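# Test a circuit board, sort it by light, stow gripper

## Task

Take the circuit board from the tray and place it flat in the tester with its components facing up, the tester's two pins passing through the board's holes, and its white connector aimed at the lone black post. Shut the lid until it latches. Once the signal light shows green or red, release the lid by pressing down the small black tab on its hook, open it, and put the board entirely into the bin of the matching color. The board may be released once its center is below that bin's rim, and it must not end up in the other bin. The bins are loose. Pick whichever gripper you like from the tool stand, and at the end hang every gripper you took in an empty stand slot. Finish with nothing held and the arm moved away.

## Robot and tools

Robot: one six-joint arm (UR12e type) whose wrist carries a tool changer. It has no fingers of its own. Two grippers, grip50 and grip85, hang in forks of a tool stand, and the arm must lock one on. A locked tool counts as part of the arm.

Frames: the scene frame has its origin on the table top below the arm base, +z up, +y to the left when facing along +x. The state line reports the changer face center (end_effector_position, metres) and its orientation (end_effector_quat_wxyz), plus velocities. The face's own z axis points out of the arm. Both grippers close along the face's x axis. Grip points in mm from the face center, in face axes: grip50 (0, -25, 180); grip85 (0, 0, 173) when closed, 13 mm closer when wide open.

execute_actions takes "actions": a list holding one item or nothing. An empty list returns the state with pictures. An action item is {"rows": [...], "steps": n}, with 1 to 15 rows, steps at most 15 (default 15, minimum 5), each step 1/30 s; the last row repeats if rows run out. A wait item is {"steps": n} up to 300, counted from the previous result, including your reply time. Optional "pictures": true adds camera images.

A row is 13 numbers, each in [-1, 1]: dx, dy, dz, rx, ry, rz, tool/lock, grip50_position, grip50_force_limit, grip50_speed, grip85_position, grip85_force_limit, grip85_speed. The first six are an offset, not a pose: the target for the changer face relative to its pose in the last result that reported it (or, before any such result, and for later calls in the same reply, relative to where the arm is when the action begins), expressed in the face's own axes. Every row is counted from that same base, not from the row before. 1.0 equals 0.6 m for dx, dy, dz and 180 degrees for rx, ry, rz, which form one rotation vector. All zeros means go back to the base pose, not stay still. Each step the command is clipped to 100 mm and 16 degrees from the measured pose, so big offsets may need several calls.

Lock: positive locks, negative unlocks (about 1 s), 0 keeps the last command. Gripper position: +1 fully open (50 mm or 85 mm); pads touch near -0.65 (grip50) or -0.8 (grip85); -1 closes until blocked. Force limit: -1 is about 20 N per pad, +1 about 185 N (grip50) or 235 N (grip85). Speed: -1 about 20 mm/s, +1 about 150 mm/s. Gripper numbers only act when tool_id names that tool and it is ready.

move: {"target": one 13-number row as above (same offset rules), "speed": 0.002 to 0.5 m/s (default 0.25; turning up to twice that in rad/s), "stop_force": optional 13 to 80 N}. It drives a straight path lasting 0.5 to 10 s and does not avoid obstacles. With stop_force the path ends when push against the direction of travel rises that much; then the face backs up two steps and holds. Use it only with slow, non-rotating approaches, and omit it when leaving a contact. The result adds a move line: done, off_target, moving, held, fault, or contact, plus limits (paced = clipped, held = some steps blocked) and distance to target.

wait: {"seconds": 0 to 10}. zoom_image: {"camera": cam_high, cam_low or cam_wrist, "region": [x0, y0, x1, y1] pixels, at most 504 by 504}.

Result readings: Wrist force and Wrist torque in face axes (force points back into the arm when pressing; offset up to about 5.5 N, noise about 3.4 N, saturates near 100 N). tool_id (grip50, grip85, none); plate_near, locked, unlocked, in_stand, unlock_refused; grip*_object_status: 0 moving, 1 blocked while opening, 2 blocked while closing (a real grip), 3 reached target or pads met (can also occur on thin items); grip*_position_measured in counts (about 3 = open; grip50 width about (250 - counts) x 0.202 mm; grip85 78 = 60 mm, 130 = 40 mm, 180 = 20 mm, 230 = closed). HELD marks steps the clearance check blocked; a pose unreachable line means it altered the command. Hand target shows where the controller is heading. Readings show n/a while a tool starts up.

Tool pickup: set the face on the plate within about 1 mm and 1 degree, with the face's -y toward the fork's open side. When plate_near is 1, lock +1 and wait for locked 1. On startup the gripper closes then opens by itself. To remove from the stand: lift 10 to 30 mm (about 20), slide at least 110 mm along face -y out the open side, then rise. Return by the reverse path; when in_stand is 1, keep still, lock -1, wait for unlocked 1. Unlocking elsewhere is refused. Fork arms sit 40 to 70 mm either side along face x, fronts 45 mm toward the open side, tops 18 mm under the plate face; slots are 180 mm apart.

Avoid: forces of 150 N or joint overload (arm halts 10 s), pushing past a firm contact with this stiff arm, fast touches, long heavy holds (motors overheat at 85 °C), dropping or slamming things, and anything leaving the table. Loose objects may get nudged occasionally; recheck before grasping.

Each tool is called as name([rows], argument=value, ...), one row to a line, values as JSON.

## Session

execute_actions(actions=[])

Scene clock: 0.00 s of 14400.00 s.
end_effector_position=(+0.9871, +0.3069, +0.2338) locked=0 unlocked=1 plate_near=0 in_stand=0 unlock_refused=0 tool_id=none grip50_position_measured=n/a grip50_object_status=n/a grip85_position_measured=n/a grip85_object_status=n/a end_effector_quat_wxyz=(-0.022, +0.678, -0.732, -0.062) end_effector_velocity=(-0.000, -0.000, +0.000) end_effector_angular_velocity=(-0.001, +0.001, -0.001)
Joint positions: [-0.152 -0.955  1.412 -1.73  -0.687  2.884]
Joint velocities: [-0.     0.    -0.     0.001 -0.001  0.001]
Motor temperatures (°C, as the motors report them): [29 28 29 37 33 32]
Wrist force (N, on the end effector, along its own x y z axes, offset not removed): no reading
Wrist torque (N m, same axes, about the end effector's origin, offset not removed): no reading
Hand target: +0.987, +0.307, +0.234; -0.022, +0.678, -0.732, -0.062

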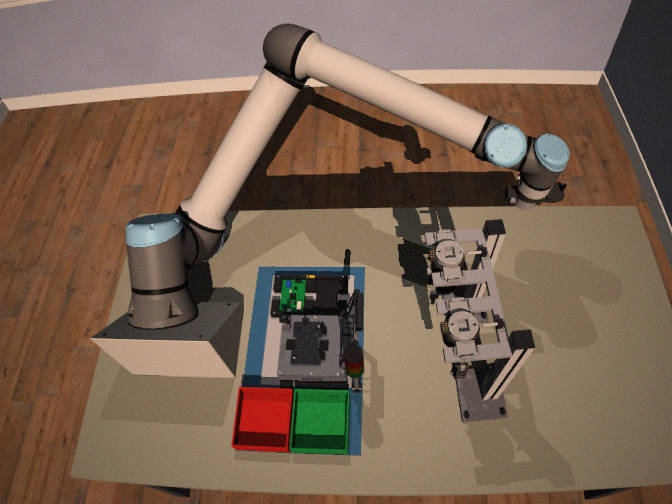

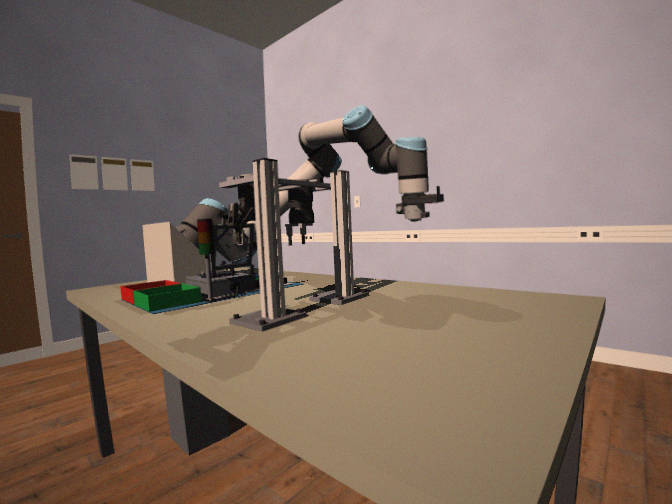

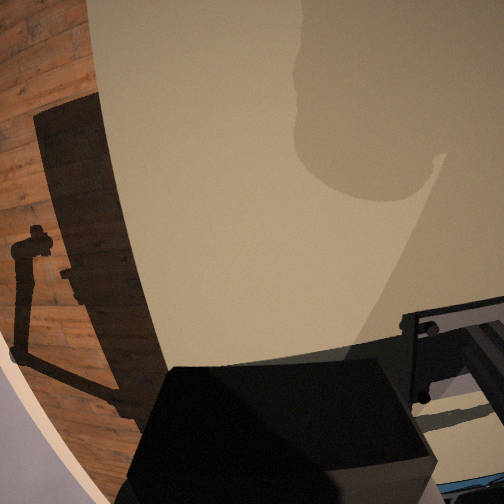

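zoom_image(camera="cam_high", region=[220, 210, 560, 465])

zoom_image(camera="cam_low", region=[110, 150, 380, 340])

Region (220, 210, 560, 465) of cam_high's 672x504 image, scaled by 1.482, with more detail than that image has; it fills the top 378 rows of this view, and the rest is white.

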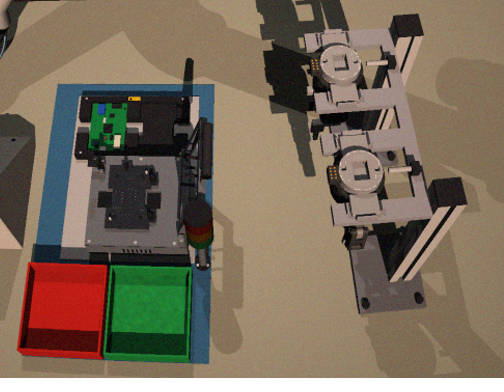

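Region (110, 150, 380, 340) of cam_low's 672x504 image, scaled by 1.867, with more detail than that image has; it fills the top 355 rows of this view, and the rest is white.

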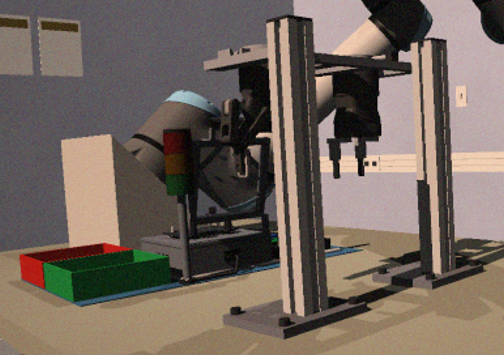

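move(target=[0.1, 0.1, -0.5, 0,0,0.5,0,0,0,0,0,0,0], speed=0.4)

Scene clock: 3.10 s of 14400.00 s.
end_effector_position=(+0.9380, +0.2154, +0.5277) locked=0 unlocked=1 plate_near=0 in_stand=0 unlock_refused=0 tool_id=none grip50_position_measured=n/a grip50_object_status=n/a grip85_position_measured=n/a grip85_object_status=n/a end_effector_quat_wxyz=(-0.028, +0.038, +0.997, +0.060) end_effector_velocity=(-0.000, -0.000, +0.001) end_effector_angular_velocity=(-0.001, +0.001, -0.009)
Joint positions: [-0.436 -1.042  1.238 -1.188 -0.809  4.074]
Joint velocities: [-0.001  0.    -0.002  0.002 -0.001  0.008]
Motor temperatures (°C, as the motors report them): [29 28 29 37 33 32]
Wrist force (N, on the end effector, along its own x y z axes, offset not removed): [1.6 -3.7 -1.9]
Wrist torque (N m, same axes, about the end effector's origin, offset not removed): [-0.34 0.07 0.11]
Hand target: +0.938, +0.215, +0.528; -0.028, +0.039, +0.997, +0.060
Off the commanded pose: 0.000 m, 0 deg.
Kept back: nothing.
move: done

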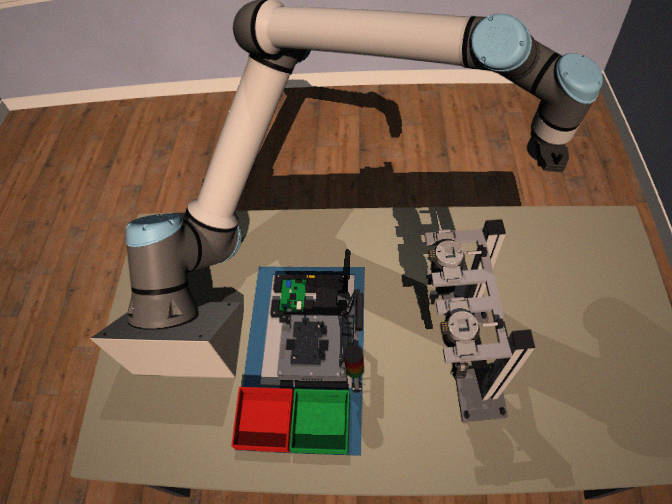

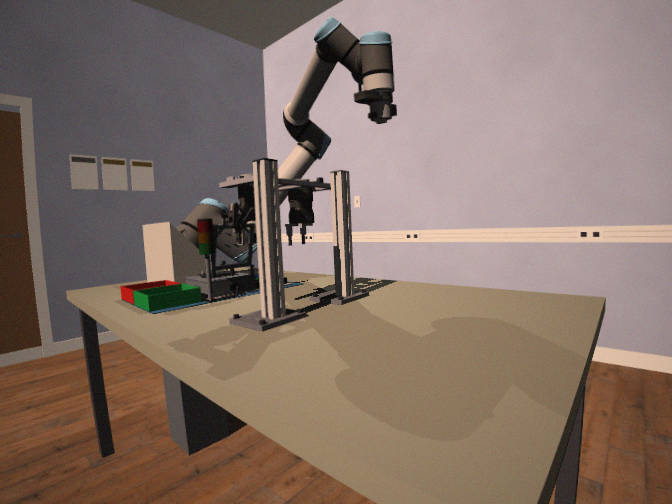

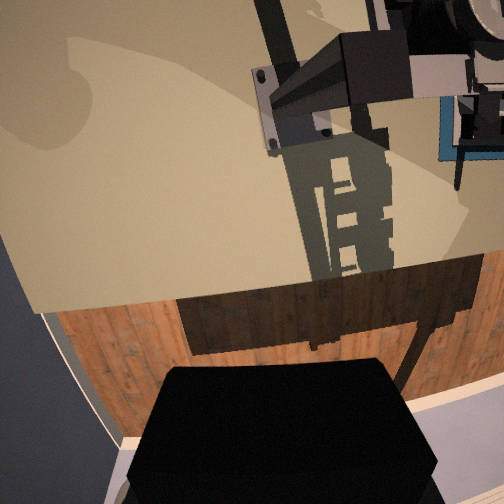

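move(target=[0.3, -0.45, 0.0, 0.0158,-0.0436,0.475,0,0,0,0,0,0,0], speed=0.4)

Scene clock: 5.80 s of 14400.00 s.
end_effector_position=(+0.7376, -0.0387, +0.5068) locked=0 unlocked=1 plate_near=0 in_stand=0 unlock_refused=0 tool_id=none grip50_position_measured=n/a grip50_object_status=n/a grip85_position_measured=n/a grip85_object_status=n/a end_effector_quat_wxyz=(+0.000, +0.707, +0.707, +0.000) end_effector_velocity=(-0.001, -0.001, -0.000) end_effector_angular_velocity=(-0.001, -0.000, -0.009)
Joint positions: [-0.703 -1.142  1.729 -1.562 -1.004  5.382]
Joint velocities: [-0.001  0.     0.002 -0.003 -0.001  0.008]
Motor temperatures (°C, as the motors report them): [29 28 29 37 33 32]
Wrist force (N, on the end effector, along its own x y z axes, offset not removed): [-0.7 0.4 0.9]
Wrist torque (N m, same axes, about the end effector's origin, offset not removed): [-0.04 0.24 0.17]
Hand target: +0.737, -0.039, +0.507; +0.000, +0.707, +0.707, -0.000
Off the commanded pose: 0.000 m, 0 deg.
Kept back: nothing.
move: done

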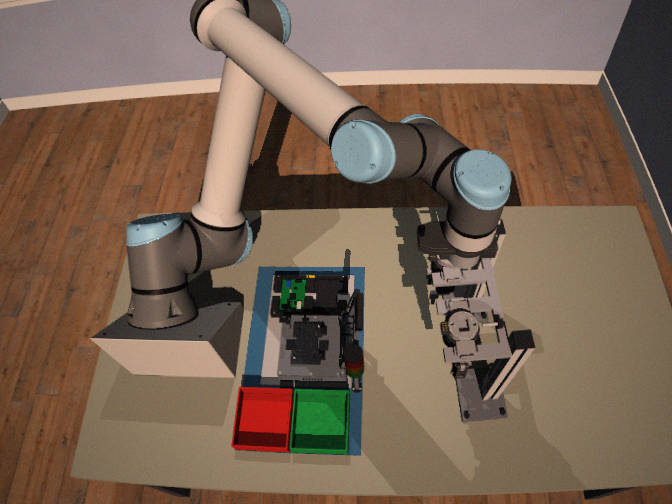

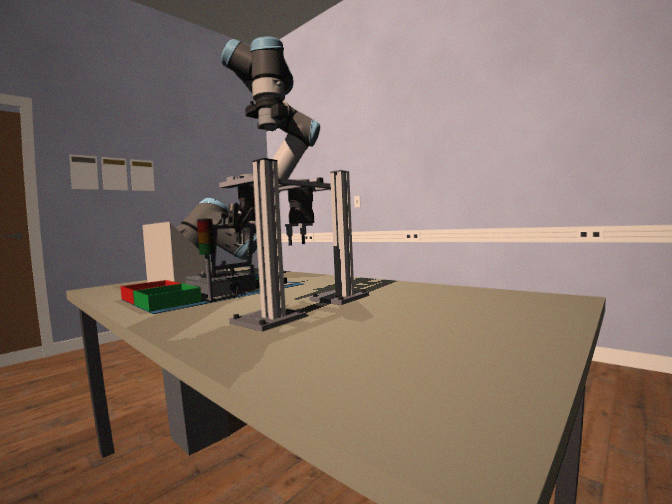

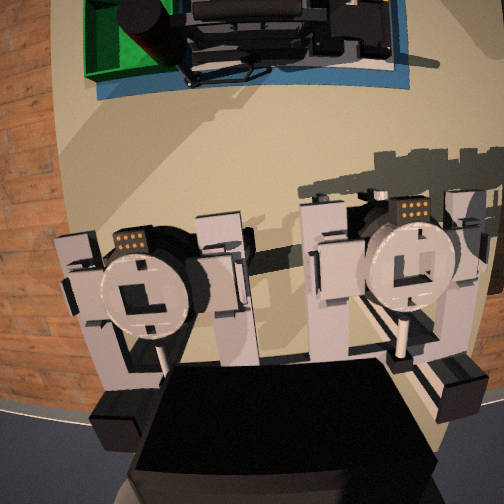

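move(target=[-0.15, 0, 0.12, 0,0,0,0,0,0,0,0,0,0], speed=0.3)

Scene clock: 7.03 s of 14400.00 s.
end_effector_position=(+0.7376, -0.1284, +0.4348) locked=0 unlocked=1 plate_near=0 in_stand=0 unlock_refused=0 tool_id=none grip50_position_measured=n/a grip50_object_status=n/a grip85_position_measured=n/a grip85_object_status=n/a end_effector_quat_wxyz=(+0.000, +0.707, +0.707, +0.000) end_effector_velocity=(+0.000, -0.001, -0.001) end_effector_angular_velocity=(-0.001, +0.001, +0.000)
Joint positions: [-0.713 -1.016  1.777 -1.731 -1.01   5.372]
Joint velocities: [-0.     0.002 -0.    -0.002 -0.001 -0.   ]
Motor temperatures (°C, as the motors report them): [29 28 29 37 33 32]
Wrist force (N, on the end effector, along its own x y z axes, offset not removed): [-3.0 -2.5 3.9]
Wrist torque (N m, same axes, about the end effector's origin, offset not removed): [-0.42 0.27 0.12]
Hand target: +0.738, -0.129, +0.435; +0.000, +0.707, +0.707, +0.000
Off the commanded pose: 0.000 m, 0 deg.
Kept back: nothing.
move: done

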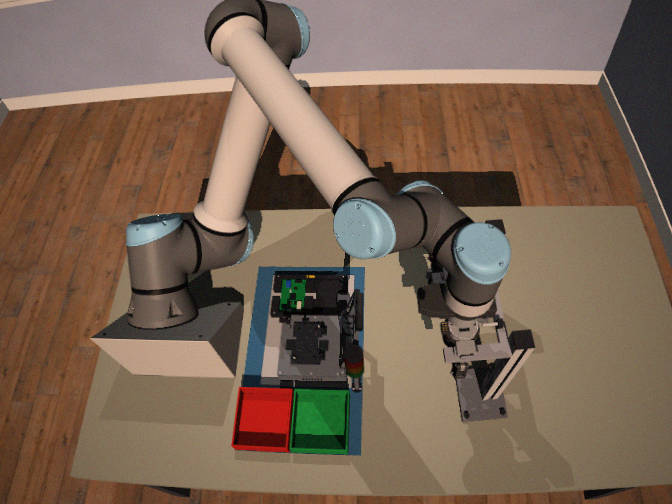

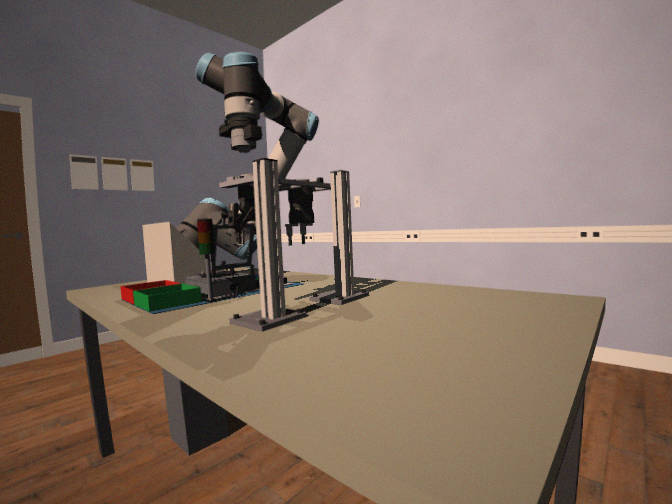

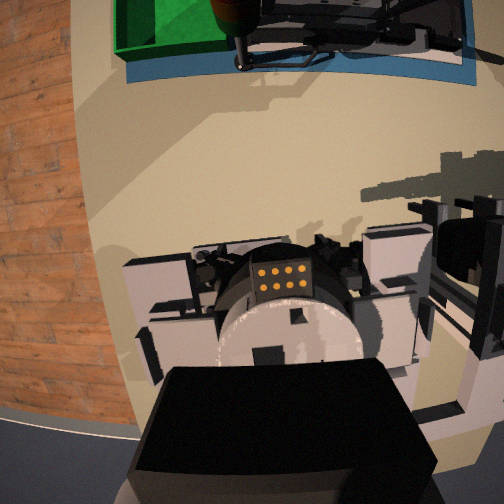

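move(target=[0, 0, 0.07, 0,0,-0.024,0,0,0,0,0,0,0], speed=0.1)

zoom_image(camera="cam_low", region=[180, 100, 340, 220])

Scene clock: 8.23 s of 14400.00 s.
end_effector_position=(+0.7376, -0.1284, +0.3930) locked=0 unlocked=1 plate_near=0 in_stand=0 unlock_refused=0 tool_id=none grip50_position_measured=n/a grip50_object_status=n/a grip85_position_measured=n/a grip85_object_status=n/a end_effector_quat_wxyz=(+0.000, +0.680, +0.733, +0.000) end_effector_velocity=(+0.000, +0.000, -0.002) end_effector_angular_velocity=(+0.001, -0.001, +0.004)
Joint positions: [-0.686 -0.998  1.821 -1.807 -0.995  5.324]
Joint velocities: [ 0.001  0.001  0.002 -0.004  0.002 -0.002]
Motor temperatures (°C, as the motors report them): [29 28 29 37 33 32]
Wrist force (N, on the end effector, along its own x y z axes, offset not removed): [-1.4 -1.3 -3.3]
Wrist torque (N m, same axes, about the end effector's origin, offset not removed): [-0.21 0.00 0.14]
Hand target: +0.738, -0.128, +0.393; +0.000, +0.680, +0.733, +0.000
Off the commanded pose: 0.000 m, 0 deg.
Kept back: nothing.
move: done

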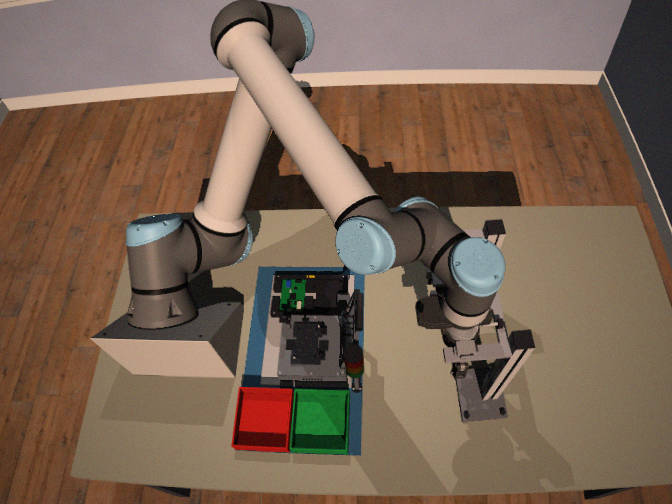

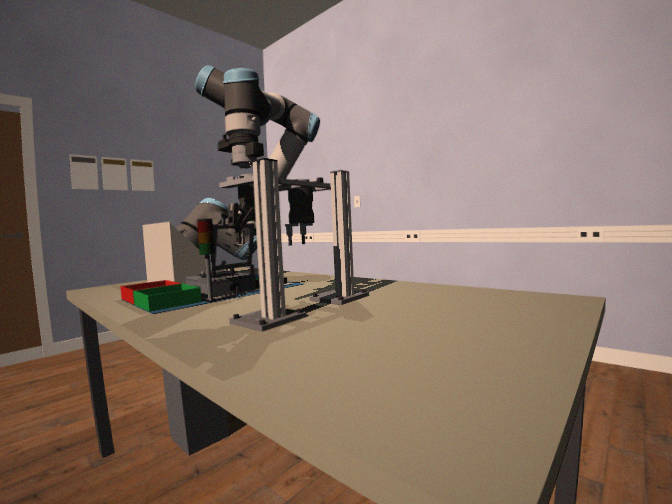

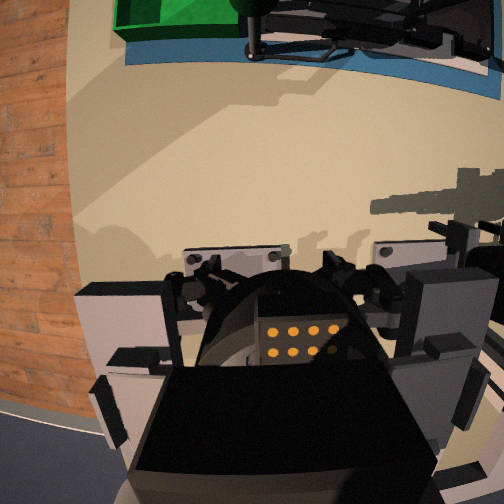

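Region (180, 100, 340, 220) of cam_low's 672x504 image, scaled by 3.150, with more detail than that image has; it fills the top 378 rows of this view, and the rest is white.

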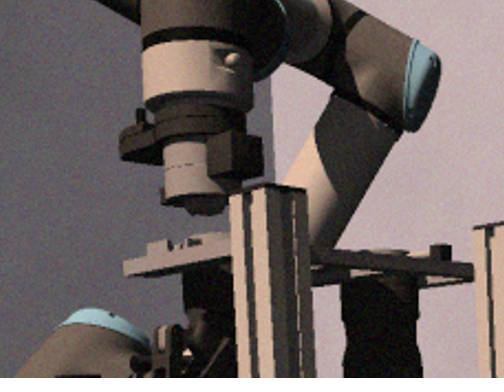

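move(target=[0, 0, 0.08, 0,0,0,0,0,0,0,0,0,0], speed=0.01, stop_force=15)

Scene clock: 11.07 s of 14400.00 s.
end_effector_position=(+0.7377, -0.1284, +0.3711) locked=0 unlocked=1 plate_near=0 in_stand=0 unlock_refused=0 tool_id=none grip50_position_measured=n/a grip50_object_status=n/a grip85_position_measured=n/a grip85_object_status=n/a end_effector_quat_wxyz=(+0.000, +0.680, +0.733, +0.000) end_effector_velocity=(-0.001, +0.000, +0.001) end_effector_angular_velocity=(+0.003, +0.003, -0.001)
Joint positions: [-0.671 -0.987  1.842 -1.848 -0.987  5.339]
Joint velocities: [-0.001 -0.001 -0.001  0.008 -0.001 -0.003]
Motor temperatures (°C, as the motors report them): [29 28 29 37 33 32]
Wrist force (N, on the end effector, along its own x y z axes, offset not removed): [-5.2 9.7 -29.6]
Wrist torque (N m, same axes, about the end effector's origin, offset not removed): [0.18 -0.01 0.00]
Hand target: +0.738, -0.128, +0.371; +0.000, +0.680, +0.733, +0.000
Off the commanded pose: 0.026 m, 0 deg.
Kept back: nothing.
move: contact

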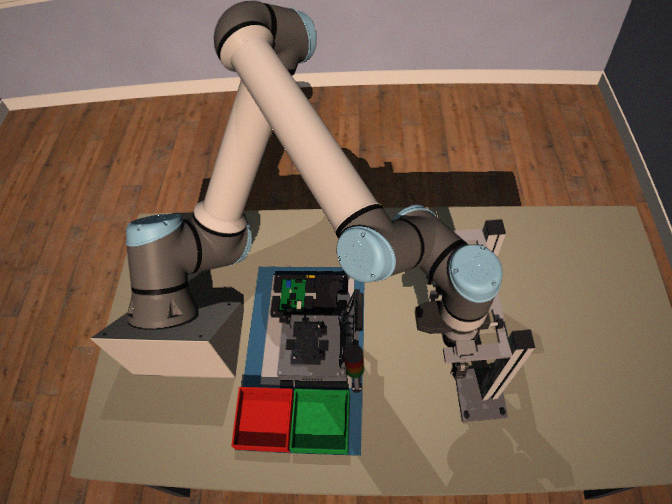

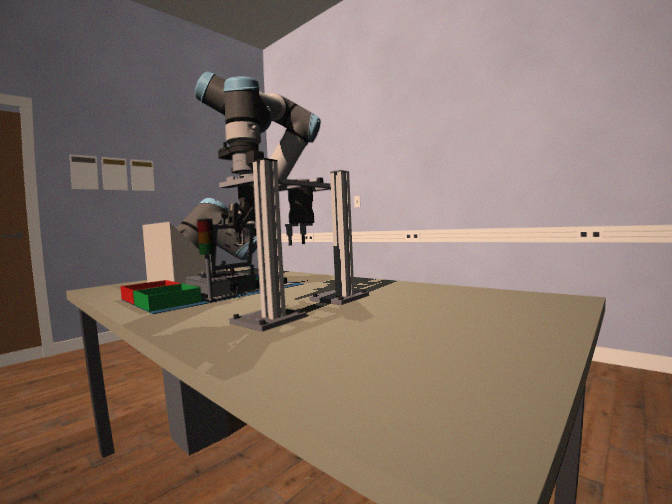

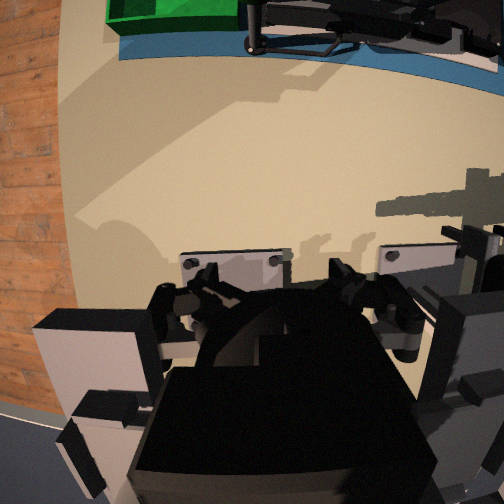

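move(target=[-0.002, 0.005, -0.005, 0,0,0,0,0,0,0,0,0,0], speed=0.02)

move(target=[0, 0, 0.04, 0,0,0,0,0,0,0,0,0,0], speed=0.01, stop_force=15)

Scene clock: 12.00 s of 14400.00 s.
end_effector_position=(+0.7407, -0.1294, +0.3740) locked=0 unlocked=1 plate_near=0 in_stand=0 unlock_refused=0 tool_id=none grip50_position_measured=n/a grip50_object_status=n/a grip85_position_measured=n/a grip85_object_status=n/a end_effector_quat_wxyz=(+0.000, +0.680, +0.733, +0.000) end_effector_velocity=(+0.001, -0.000, +0.001) end_effector_angular_velocity=(+0.000, -0.000, +0.001)
Joint positions: [-0.672 -0.984  1.833 -1.842 -0.987  5.338]
Joint velocities: [ 0.     0.001 -0.003  0.001  0.    -0.001]
Motor temperatures (°C, as the motors report them): [29 28 29 37 33 32]
Wrist force (N, on the end effector, along its own x y z axes, offset not removed): [-1.9 0.0 1.9]
Wrist torque (N m, same axes, about the end effector's origin, offset not removed): [-0.11 0.25 0.18]
Hand target: +0.741, -0.129, +0.374; +0.000, +0.680, +0.733, +0.000
Off the commanded pose: 0.000 m, 0 deg.
Kept back: nothing.
move: done

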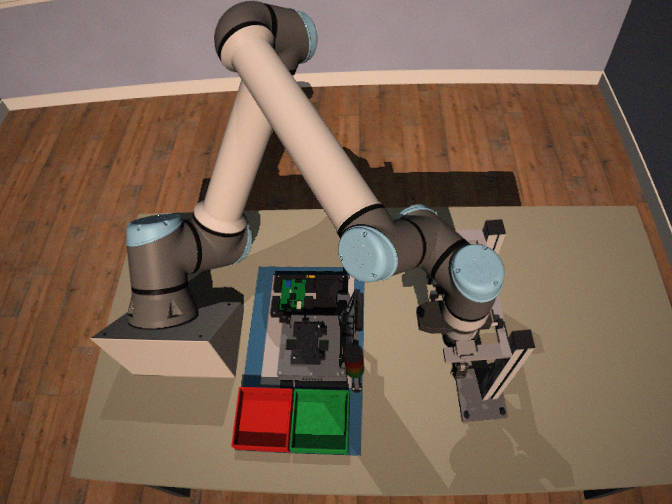

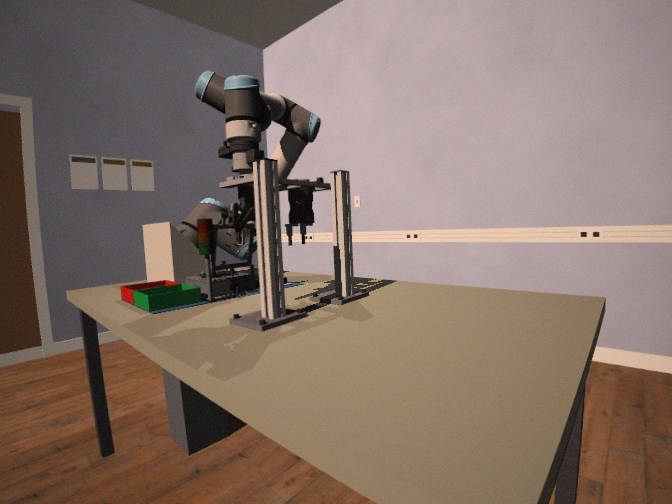

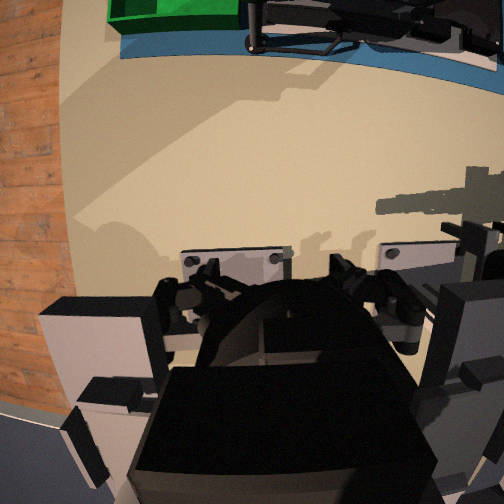

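Scene clock: 12.67 s of 14400.00 s.
end_effector_position=(+0.7407, -0.1294, +0.3710) locked=0 unlocked=1 plate_near=0 in_stand=0 unlock_refused=0 tool_id=none grip50_position_measured=n/a grip50_object_status=n/a grip85_position_measured=n/a grip85_object_status=n/a end_effector_quat_wxyz=(+0.000, +0.680, +0.733, +0.000) end_effector_velocity=(-0.001, +0.000, +0.001) end_effector_angular_velocity=(+0.003, +0.002, -0.000)
Joint positions: [-0.67  -0.983  1.836 -1.847 -0.985  5.34 ]
Joint velocities: [-0.001 -0.001 -0.001  0.007  0.    -0.003]
Motor temperatures (°C, as the motors report them): [29 28 29 37 33 32]
Wrist force (N, on the end effector, along its own x y z axes, offset not removed): [-3.2 5.0 -36.9]
Wrist torque (N m, same axes, about the end effector's origin, offset not removed): [-0.27 0.00 0.15]
Hand target: +0.741, -0.129, +0.371; +0.000, +0.680, +0.733, +0.000
Off the commanded pose: 0.021 m, 0 deg.
Kept back: nothing.
move: contact

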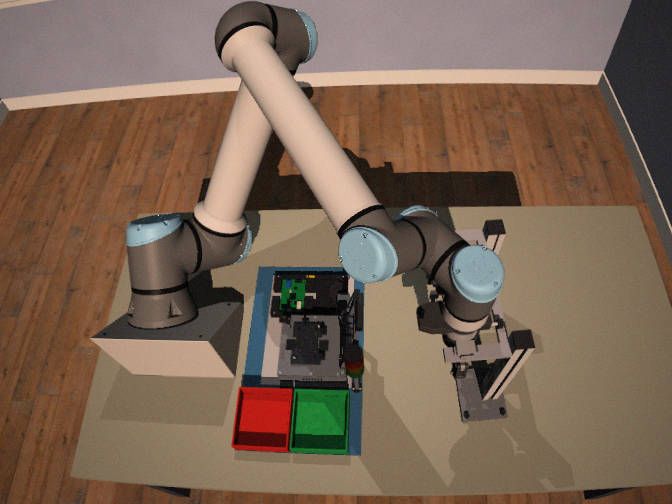

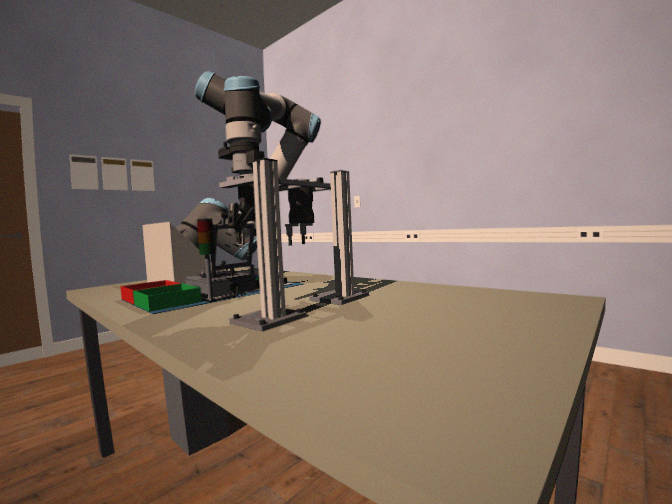

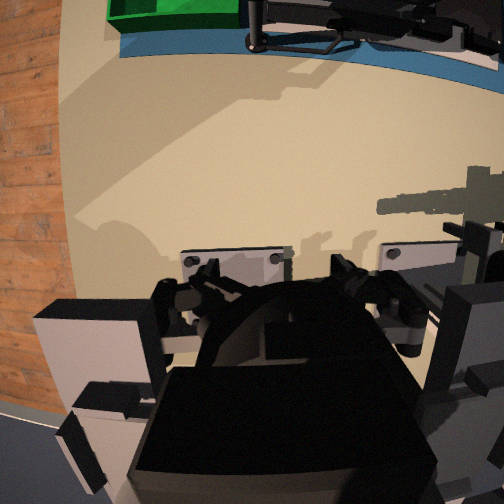

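move(target=[-0.21, 0, -0.012, 0,0,0,0,0,0,0,0,0,0], speed=0.1)

move(target=[0, 0, 0.074, 0,0,0,0,0,0,0,0,0,0], speed=0.05, stop_force=15)

move(target=[0.08, 0, 0, 0,0,0,0,0,0,0,0,0,0], speed=0.008, stop_force=13)

Scene clock: 14.63 s of 14400.00 s.
end_effector_position=(+0.7504, -0.2549, +0.3781) locked=0 unlocked=1 plate_near=0 in_stand=0 unlock_refused=0 tool_id=none grip50_position_measured=n/a grip50_object_status=n/a grip85_position_measured=n/a grip85_object_status=n/a end_effector_quat_wxyz=(+0.000, +0.680, +0.733, +0.000) end_effector_velocity=(-0.000, -0.002, -0.000) end_effector_angular_velocity=(+0.000, +0.002, -0.000)
Joint positions: [-0.744 -0.816  1.718 -1.857 -1.027  5.267]
Joint velocities: [-0.001  0.002 -0.002  0.001 -0.002 -0.001]
Motor temperatures (°C, as the motors report them): [29 28 29 37 33 32]
Wrist force (N, on the end effector, along its own x y z axes, offset not removed): [-3.1 1.6 -2.5]
Wrist torque (N m, same axes, about the end effector's origin, offset not removed): [-0.04 0.45 0.03]
Hand target: +0.750, -0.255, +0.378; +0.000, +0.680, +0.733, +0.000
Off the commanded pose: 0.000 m, 0 deg.
Kept back: nothing.
move: done

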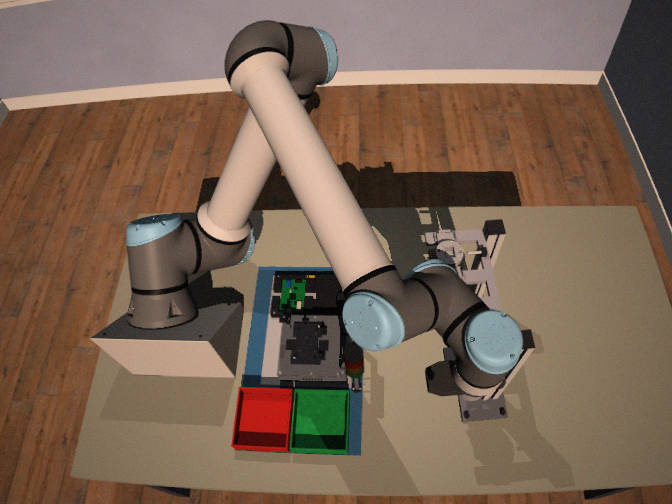

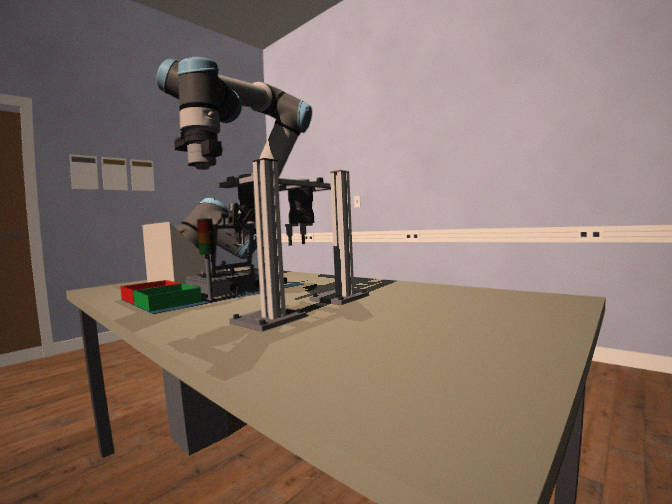

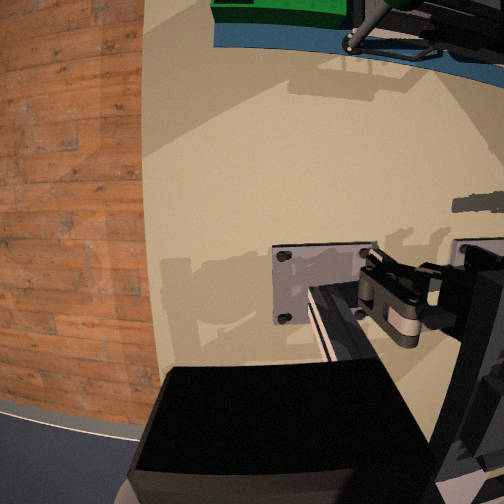

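Scene clock: 15.90 s of 14400.00 s.
end_effector_position=(+0.7504, -0.2548, +0.3339) locked=0 unlocked=1 plate_near=0 in_stand=0 unlock_refused=0 tool_id=none grip50_position_measured=n/a grip50_object_status=n/a grip85_position_measured=n/a grip85_object_status=n/a end_effector_quat_wxyz=(+0.000, +0.680, +0.733, +0.000) end_effector_velocity=(+0.000, +0.000, -0.002) end_effector_angular_velocity=(-0.000, -0.000, +0.000)
Joint positions: [-0.717 -0.791  1.756 -1.933 -1.012  5.293]
Joint velocities: [ 0.001  0.001  0.001 -0.003  0.001  0.001]
Motor temperatures (°C, as the motors report them): [29 28 29 37 33 32]
Wrist force (N, on the end effector, along its own x y z axes, offset not removed): [-0.1 -1.5 1.3]
Wrist torque (N m, same axes, about the end effector's origin, offset not removed): [-0.20 -0.10 -0.02]
Hand target: +0.750, -0.255, +0.334; +0.000, +0.680, +0.733, +0.000
Off the commanded pose: 0.000 m, 0 deg.
Kept back: nothing.
move: done

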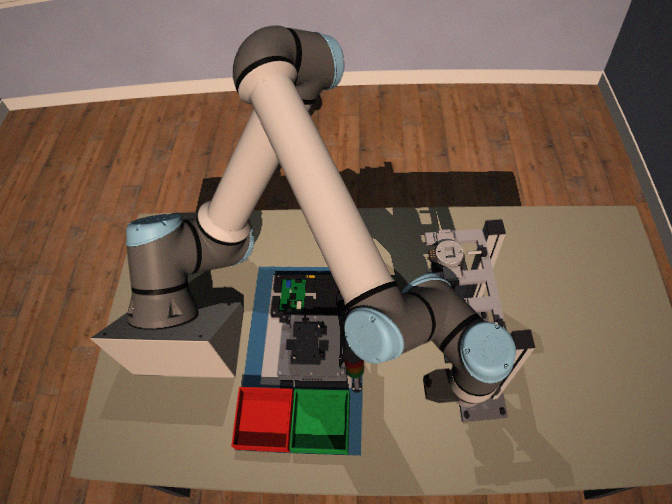

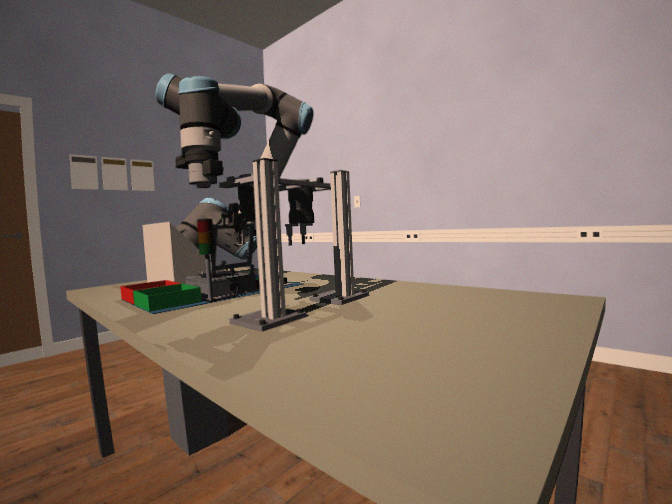

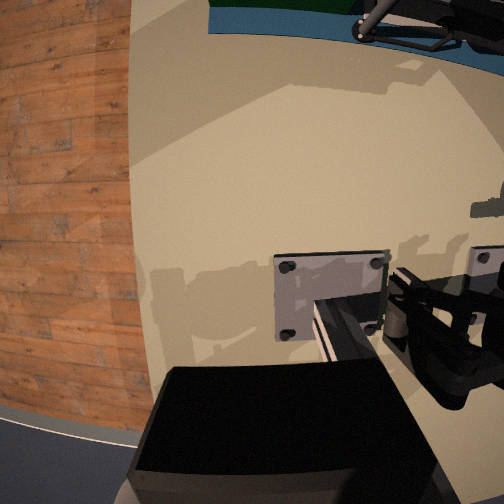

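Scene clock: 20.57 s of 14400.00 s.
end_effector_position=(+0.7477, -0.2206, +0.3339) locked=0 unlocked=1 plate_near=0 in_stand=0 unlock_refused=0 tool_id=none grip50_position_measured=n/a grip50_object_status=n/a grip85_position_measured=n/a grip85_object_status=n/a end_effector_quat_wxyz=(+0.000, +0.680, +0.733, +0.000) end_effector_velocity=(+0.000, -0.001, +0.000) end_effector_angular_velocity=(+0.000, +0.001, +0.002)
Joint positions: [-0.698 -0.838  1.791 -1.931 -1.001  5.312]
Joint velocities: [-0.001  0.002 -0.002  0.001 -0.001 -0.004]
Motor temperatures (°C, as the motors report them): [29 28 29 37 33 32]
Wrist force (N, on the end effector, along its own x y z axes, offset not removed): [-41.0 -5.0 0.7]
Wrist torque (N m, same axes, about the end effector's origin, offset not removed): [-0.37 0.51 -0.17]
Hand target: +0.748, -0.221, +0.334; +0.000, +0.680, +0.733, +0.000
Off the commanded pose: 0.014 m, 0 deg.
Kept back: nothing.
move: contact

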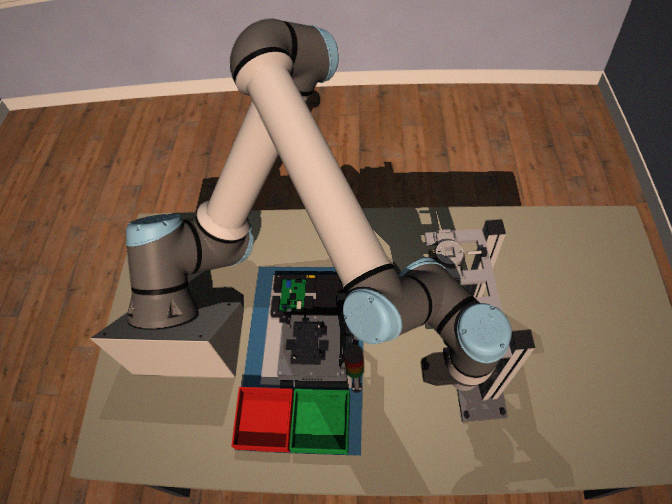

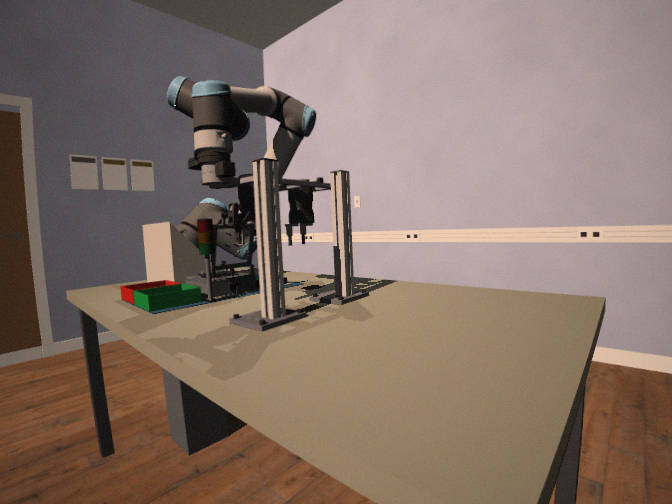

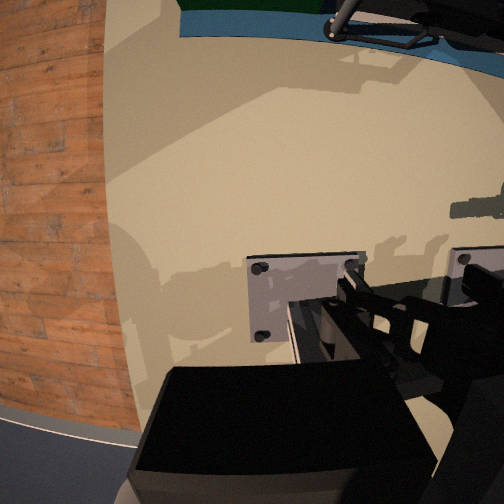

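move(target=[-0.00833, -0.19, 0, 0,0,0,0,0,0,0,0,0,0], speed=0.1)

move(target=[0.0692, 0, 0, 0,0,0,0,0,0,0,0,0,0], speed=0.05, stop_force=15)

move(target=[0, 0.1, 0, 0,0,0,0,0,0,0,0,0,0], speed=0.008, stop_force=13)

Scene clock: 22.53 s of 14400.00 s.
end_effector_position=(+0.6346, -0.2342, +0.3338) locked=0 unlocked=1 plate_near=0 in_stand=0 unlock_refused=0 tool_id=none grip50_position_measured=n/a grip50_object_status=n/a grip85_position_measured=n/a grip85_object_status=n/a end_effector_quat_wxyz=(+0.000, +0.680, +0.733, +0.000) end_effector_velocity=(-0.002, -0.000, +0.000) end_effector_angular_velocity=(+0.000, +0.000, -0.001)
Joint positions: [-0.806 -0.913  1.978 -1.991 -1.064  5.209]
Joint velocities: [-0.002 -0.001  0.002 -0.    -0.001 -0.001]
Motor temperatures (°C, as the motors report them): [29 28 29 37 33 32]
Wrist force (N, on the end effector, along its own x y z axes, offset not removed): [1.9 -0.5 1.0]
Wrist torque (N m, same axes, about the end effector's origin, offset not removed): [-0.06 0.04 0.05]
Hand target: +0.634, -0.234, +0.334; +0.000, +0.680, +0.733, +0.000
Off the commanded pose: 0.000 m, 0 deg.
Kept back: nothing.
move: done

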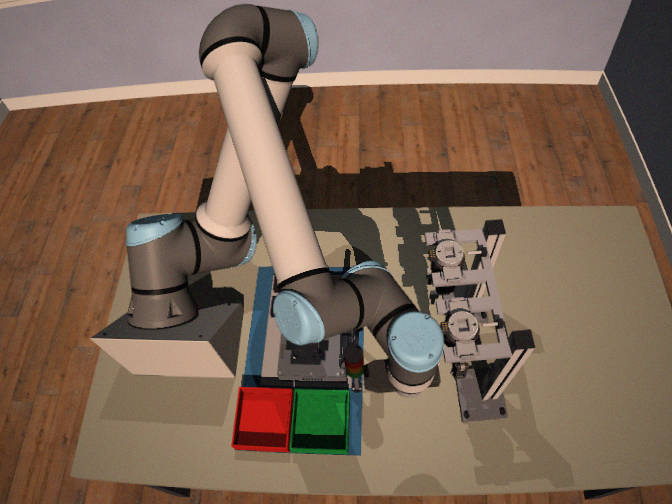

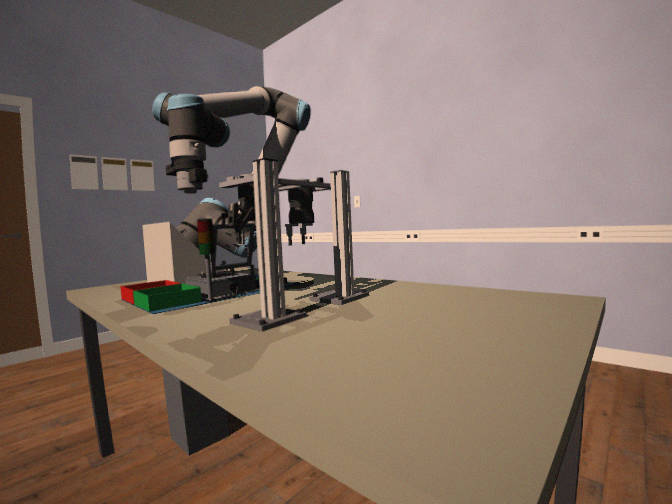

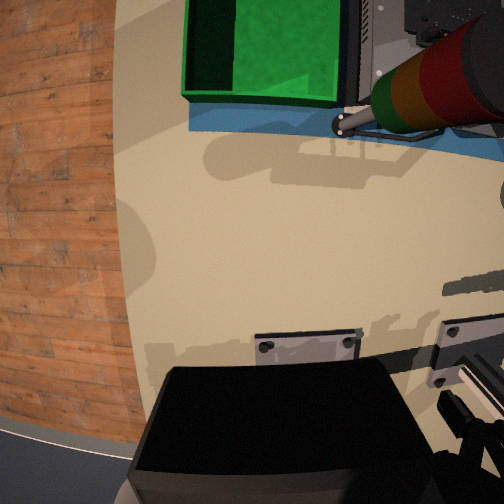

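Scene clock: 23.73 s of 14400.00 s.
end_effector_position=(+0.6314, -0.1930, +0.3338) locked=0 unlocked=1 plate_near=0 in_stand=0 unlock_refused=0 tool_id=none grip50_position_measured=n/a grip50_object_status=n/a grip85_position_measured=n/a grip85_object_status=n/a end_effector_quat_wxyz=(+0.000, +0.680, +0.733, +0.000) end_effector_velocity=(-0.000, +0.002, +0.000) end_effector_angular_velocity=(+0.000, -0.000, +0.000)
Joint positions: [-0.783 -0.975  2.018 -1.98  -1.05   5.231]
Joint velocities: [ 0.001 -0.003  0.001  0.001  0.001  0.001]
Motor temperatures (°C, as the motors report them): [29 28 29 37 33 32]
Wrist force (N, on the end effector, along its own x y z axes, offset not removed): [1.6 -1.2 0.9]
Wrist torque (N m, same axes, about the end effector's origin, offset not removed): [-0.15 -0.09 0.13]
Hand target: +0.631, -0.193, +0.334; +0.000, +0.680, +0.733, +0.000
Off the commanded pose: 0.000 m, 0 deg.
Kept back: nothing.
move: done

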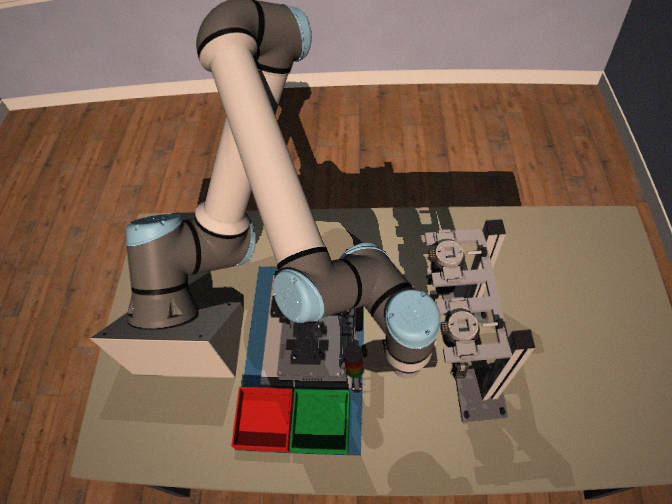

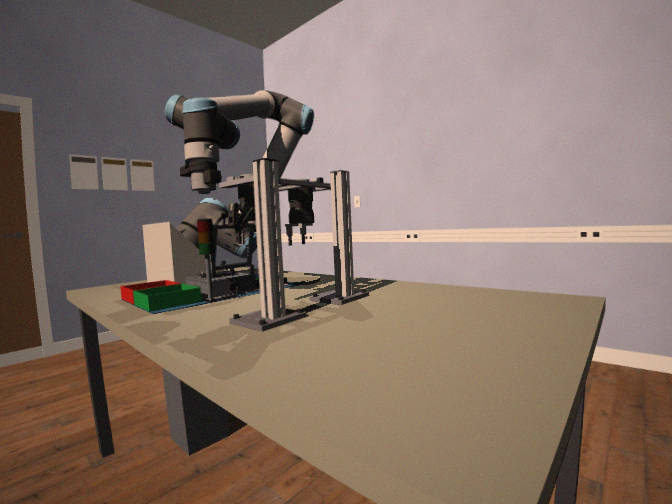

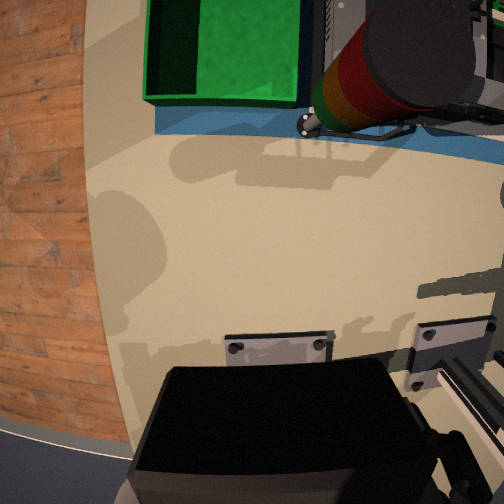

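Scene clock: 29.30 s of 14400.00 s.
end_effector_position=(+0.6727, -0.1899, +0.3337) locked=0 unlocked=1 plate_near=0 in_stand=0 unlock_refused=0 tool_id=none grip50_position_measured=n/a grip50_object_status=n/a grip85_position_measured=n/a grip85_object_status=n/a end_effector_quat_wxyz=(-0.000, +0.680, +0.733, +0.000) end_effector_velocity=(-0.001, +0.000, +0.001) end_effector_angular_velocity=(-0.002, -0.004, +0.004)
Joint positions: [-0.741 -0.944  1.95  -1.962 -1.026  5.27 ]
Joint velocities: [-0.002 -0.003  0.003 -0.004  0.001 -0.003]
Motor temperatures (°C, as the motors report them): [29 28 29 37 33 32]
Wrist force (N, on the end effector, along its own x y z axes, offset not removed): [-6.5 -33.9 5.3]
Wrist torque (N m, same axes, about the end effector's origin, offset not removed): [-0.29 0.25 -0.02]
Hand target: +0.673, -0.190, +0.334; +0.000, +0.680, +0.733, +0.000
Off the commanded pose: 0.019 m, 0 deg.
Kept back: nothing.
move: contact

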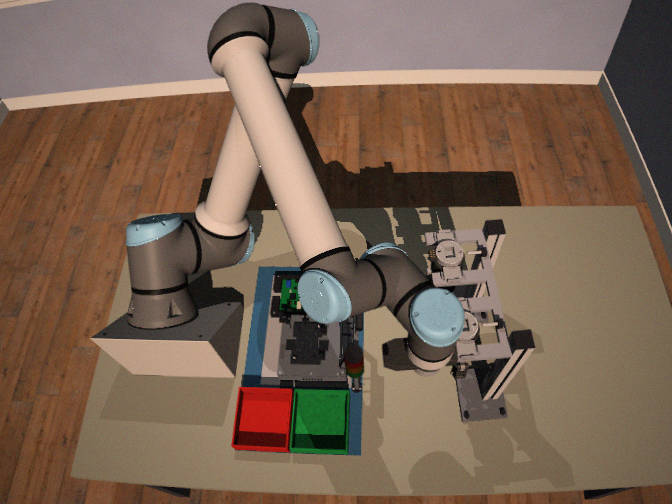

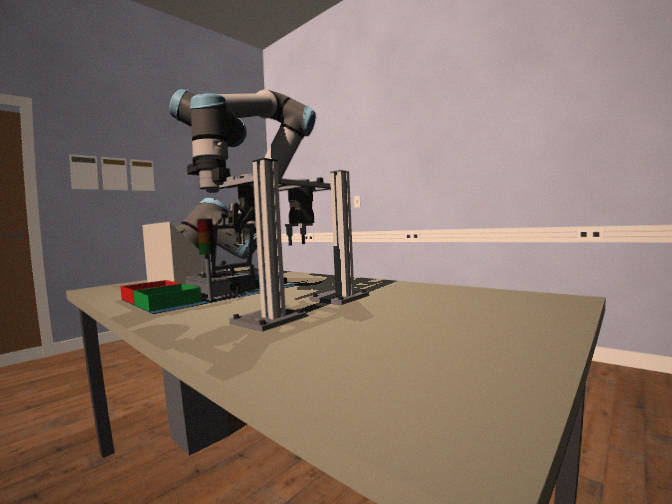

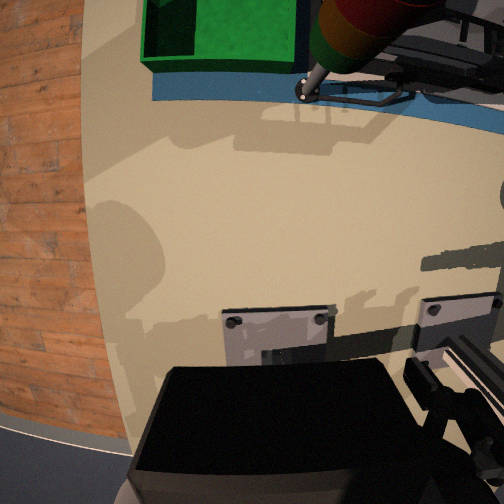

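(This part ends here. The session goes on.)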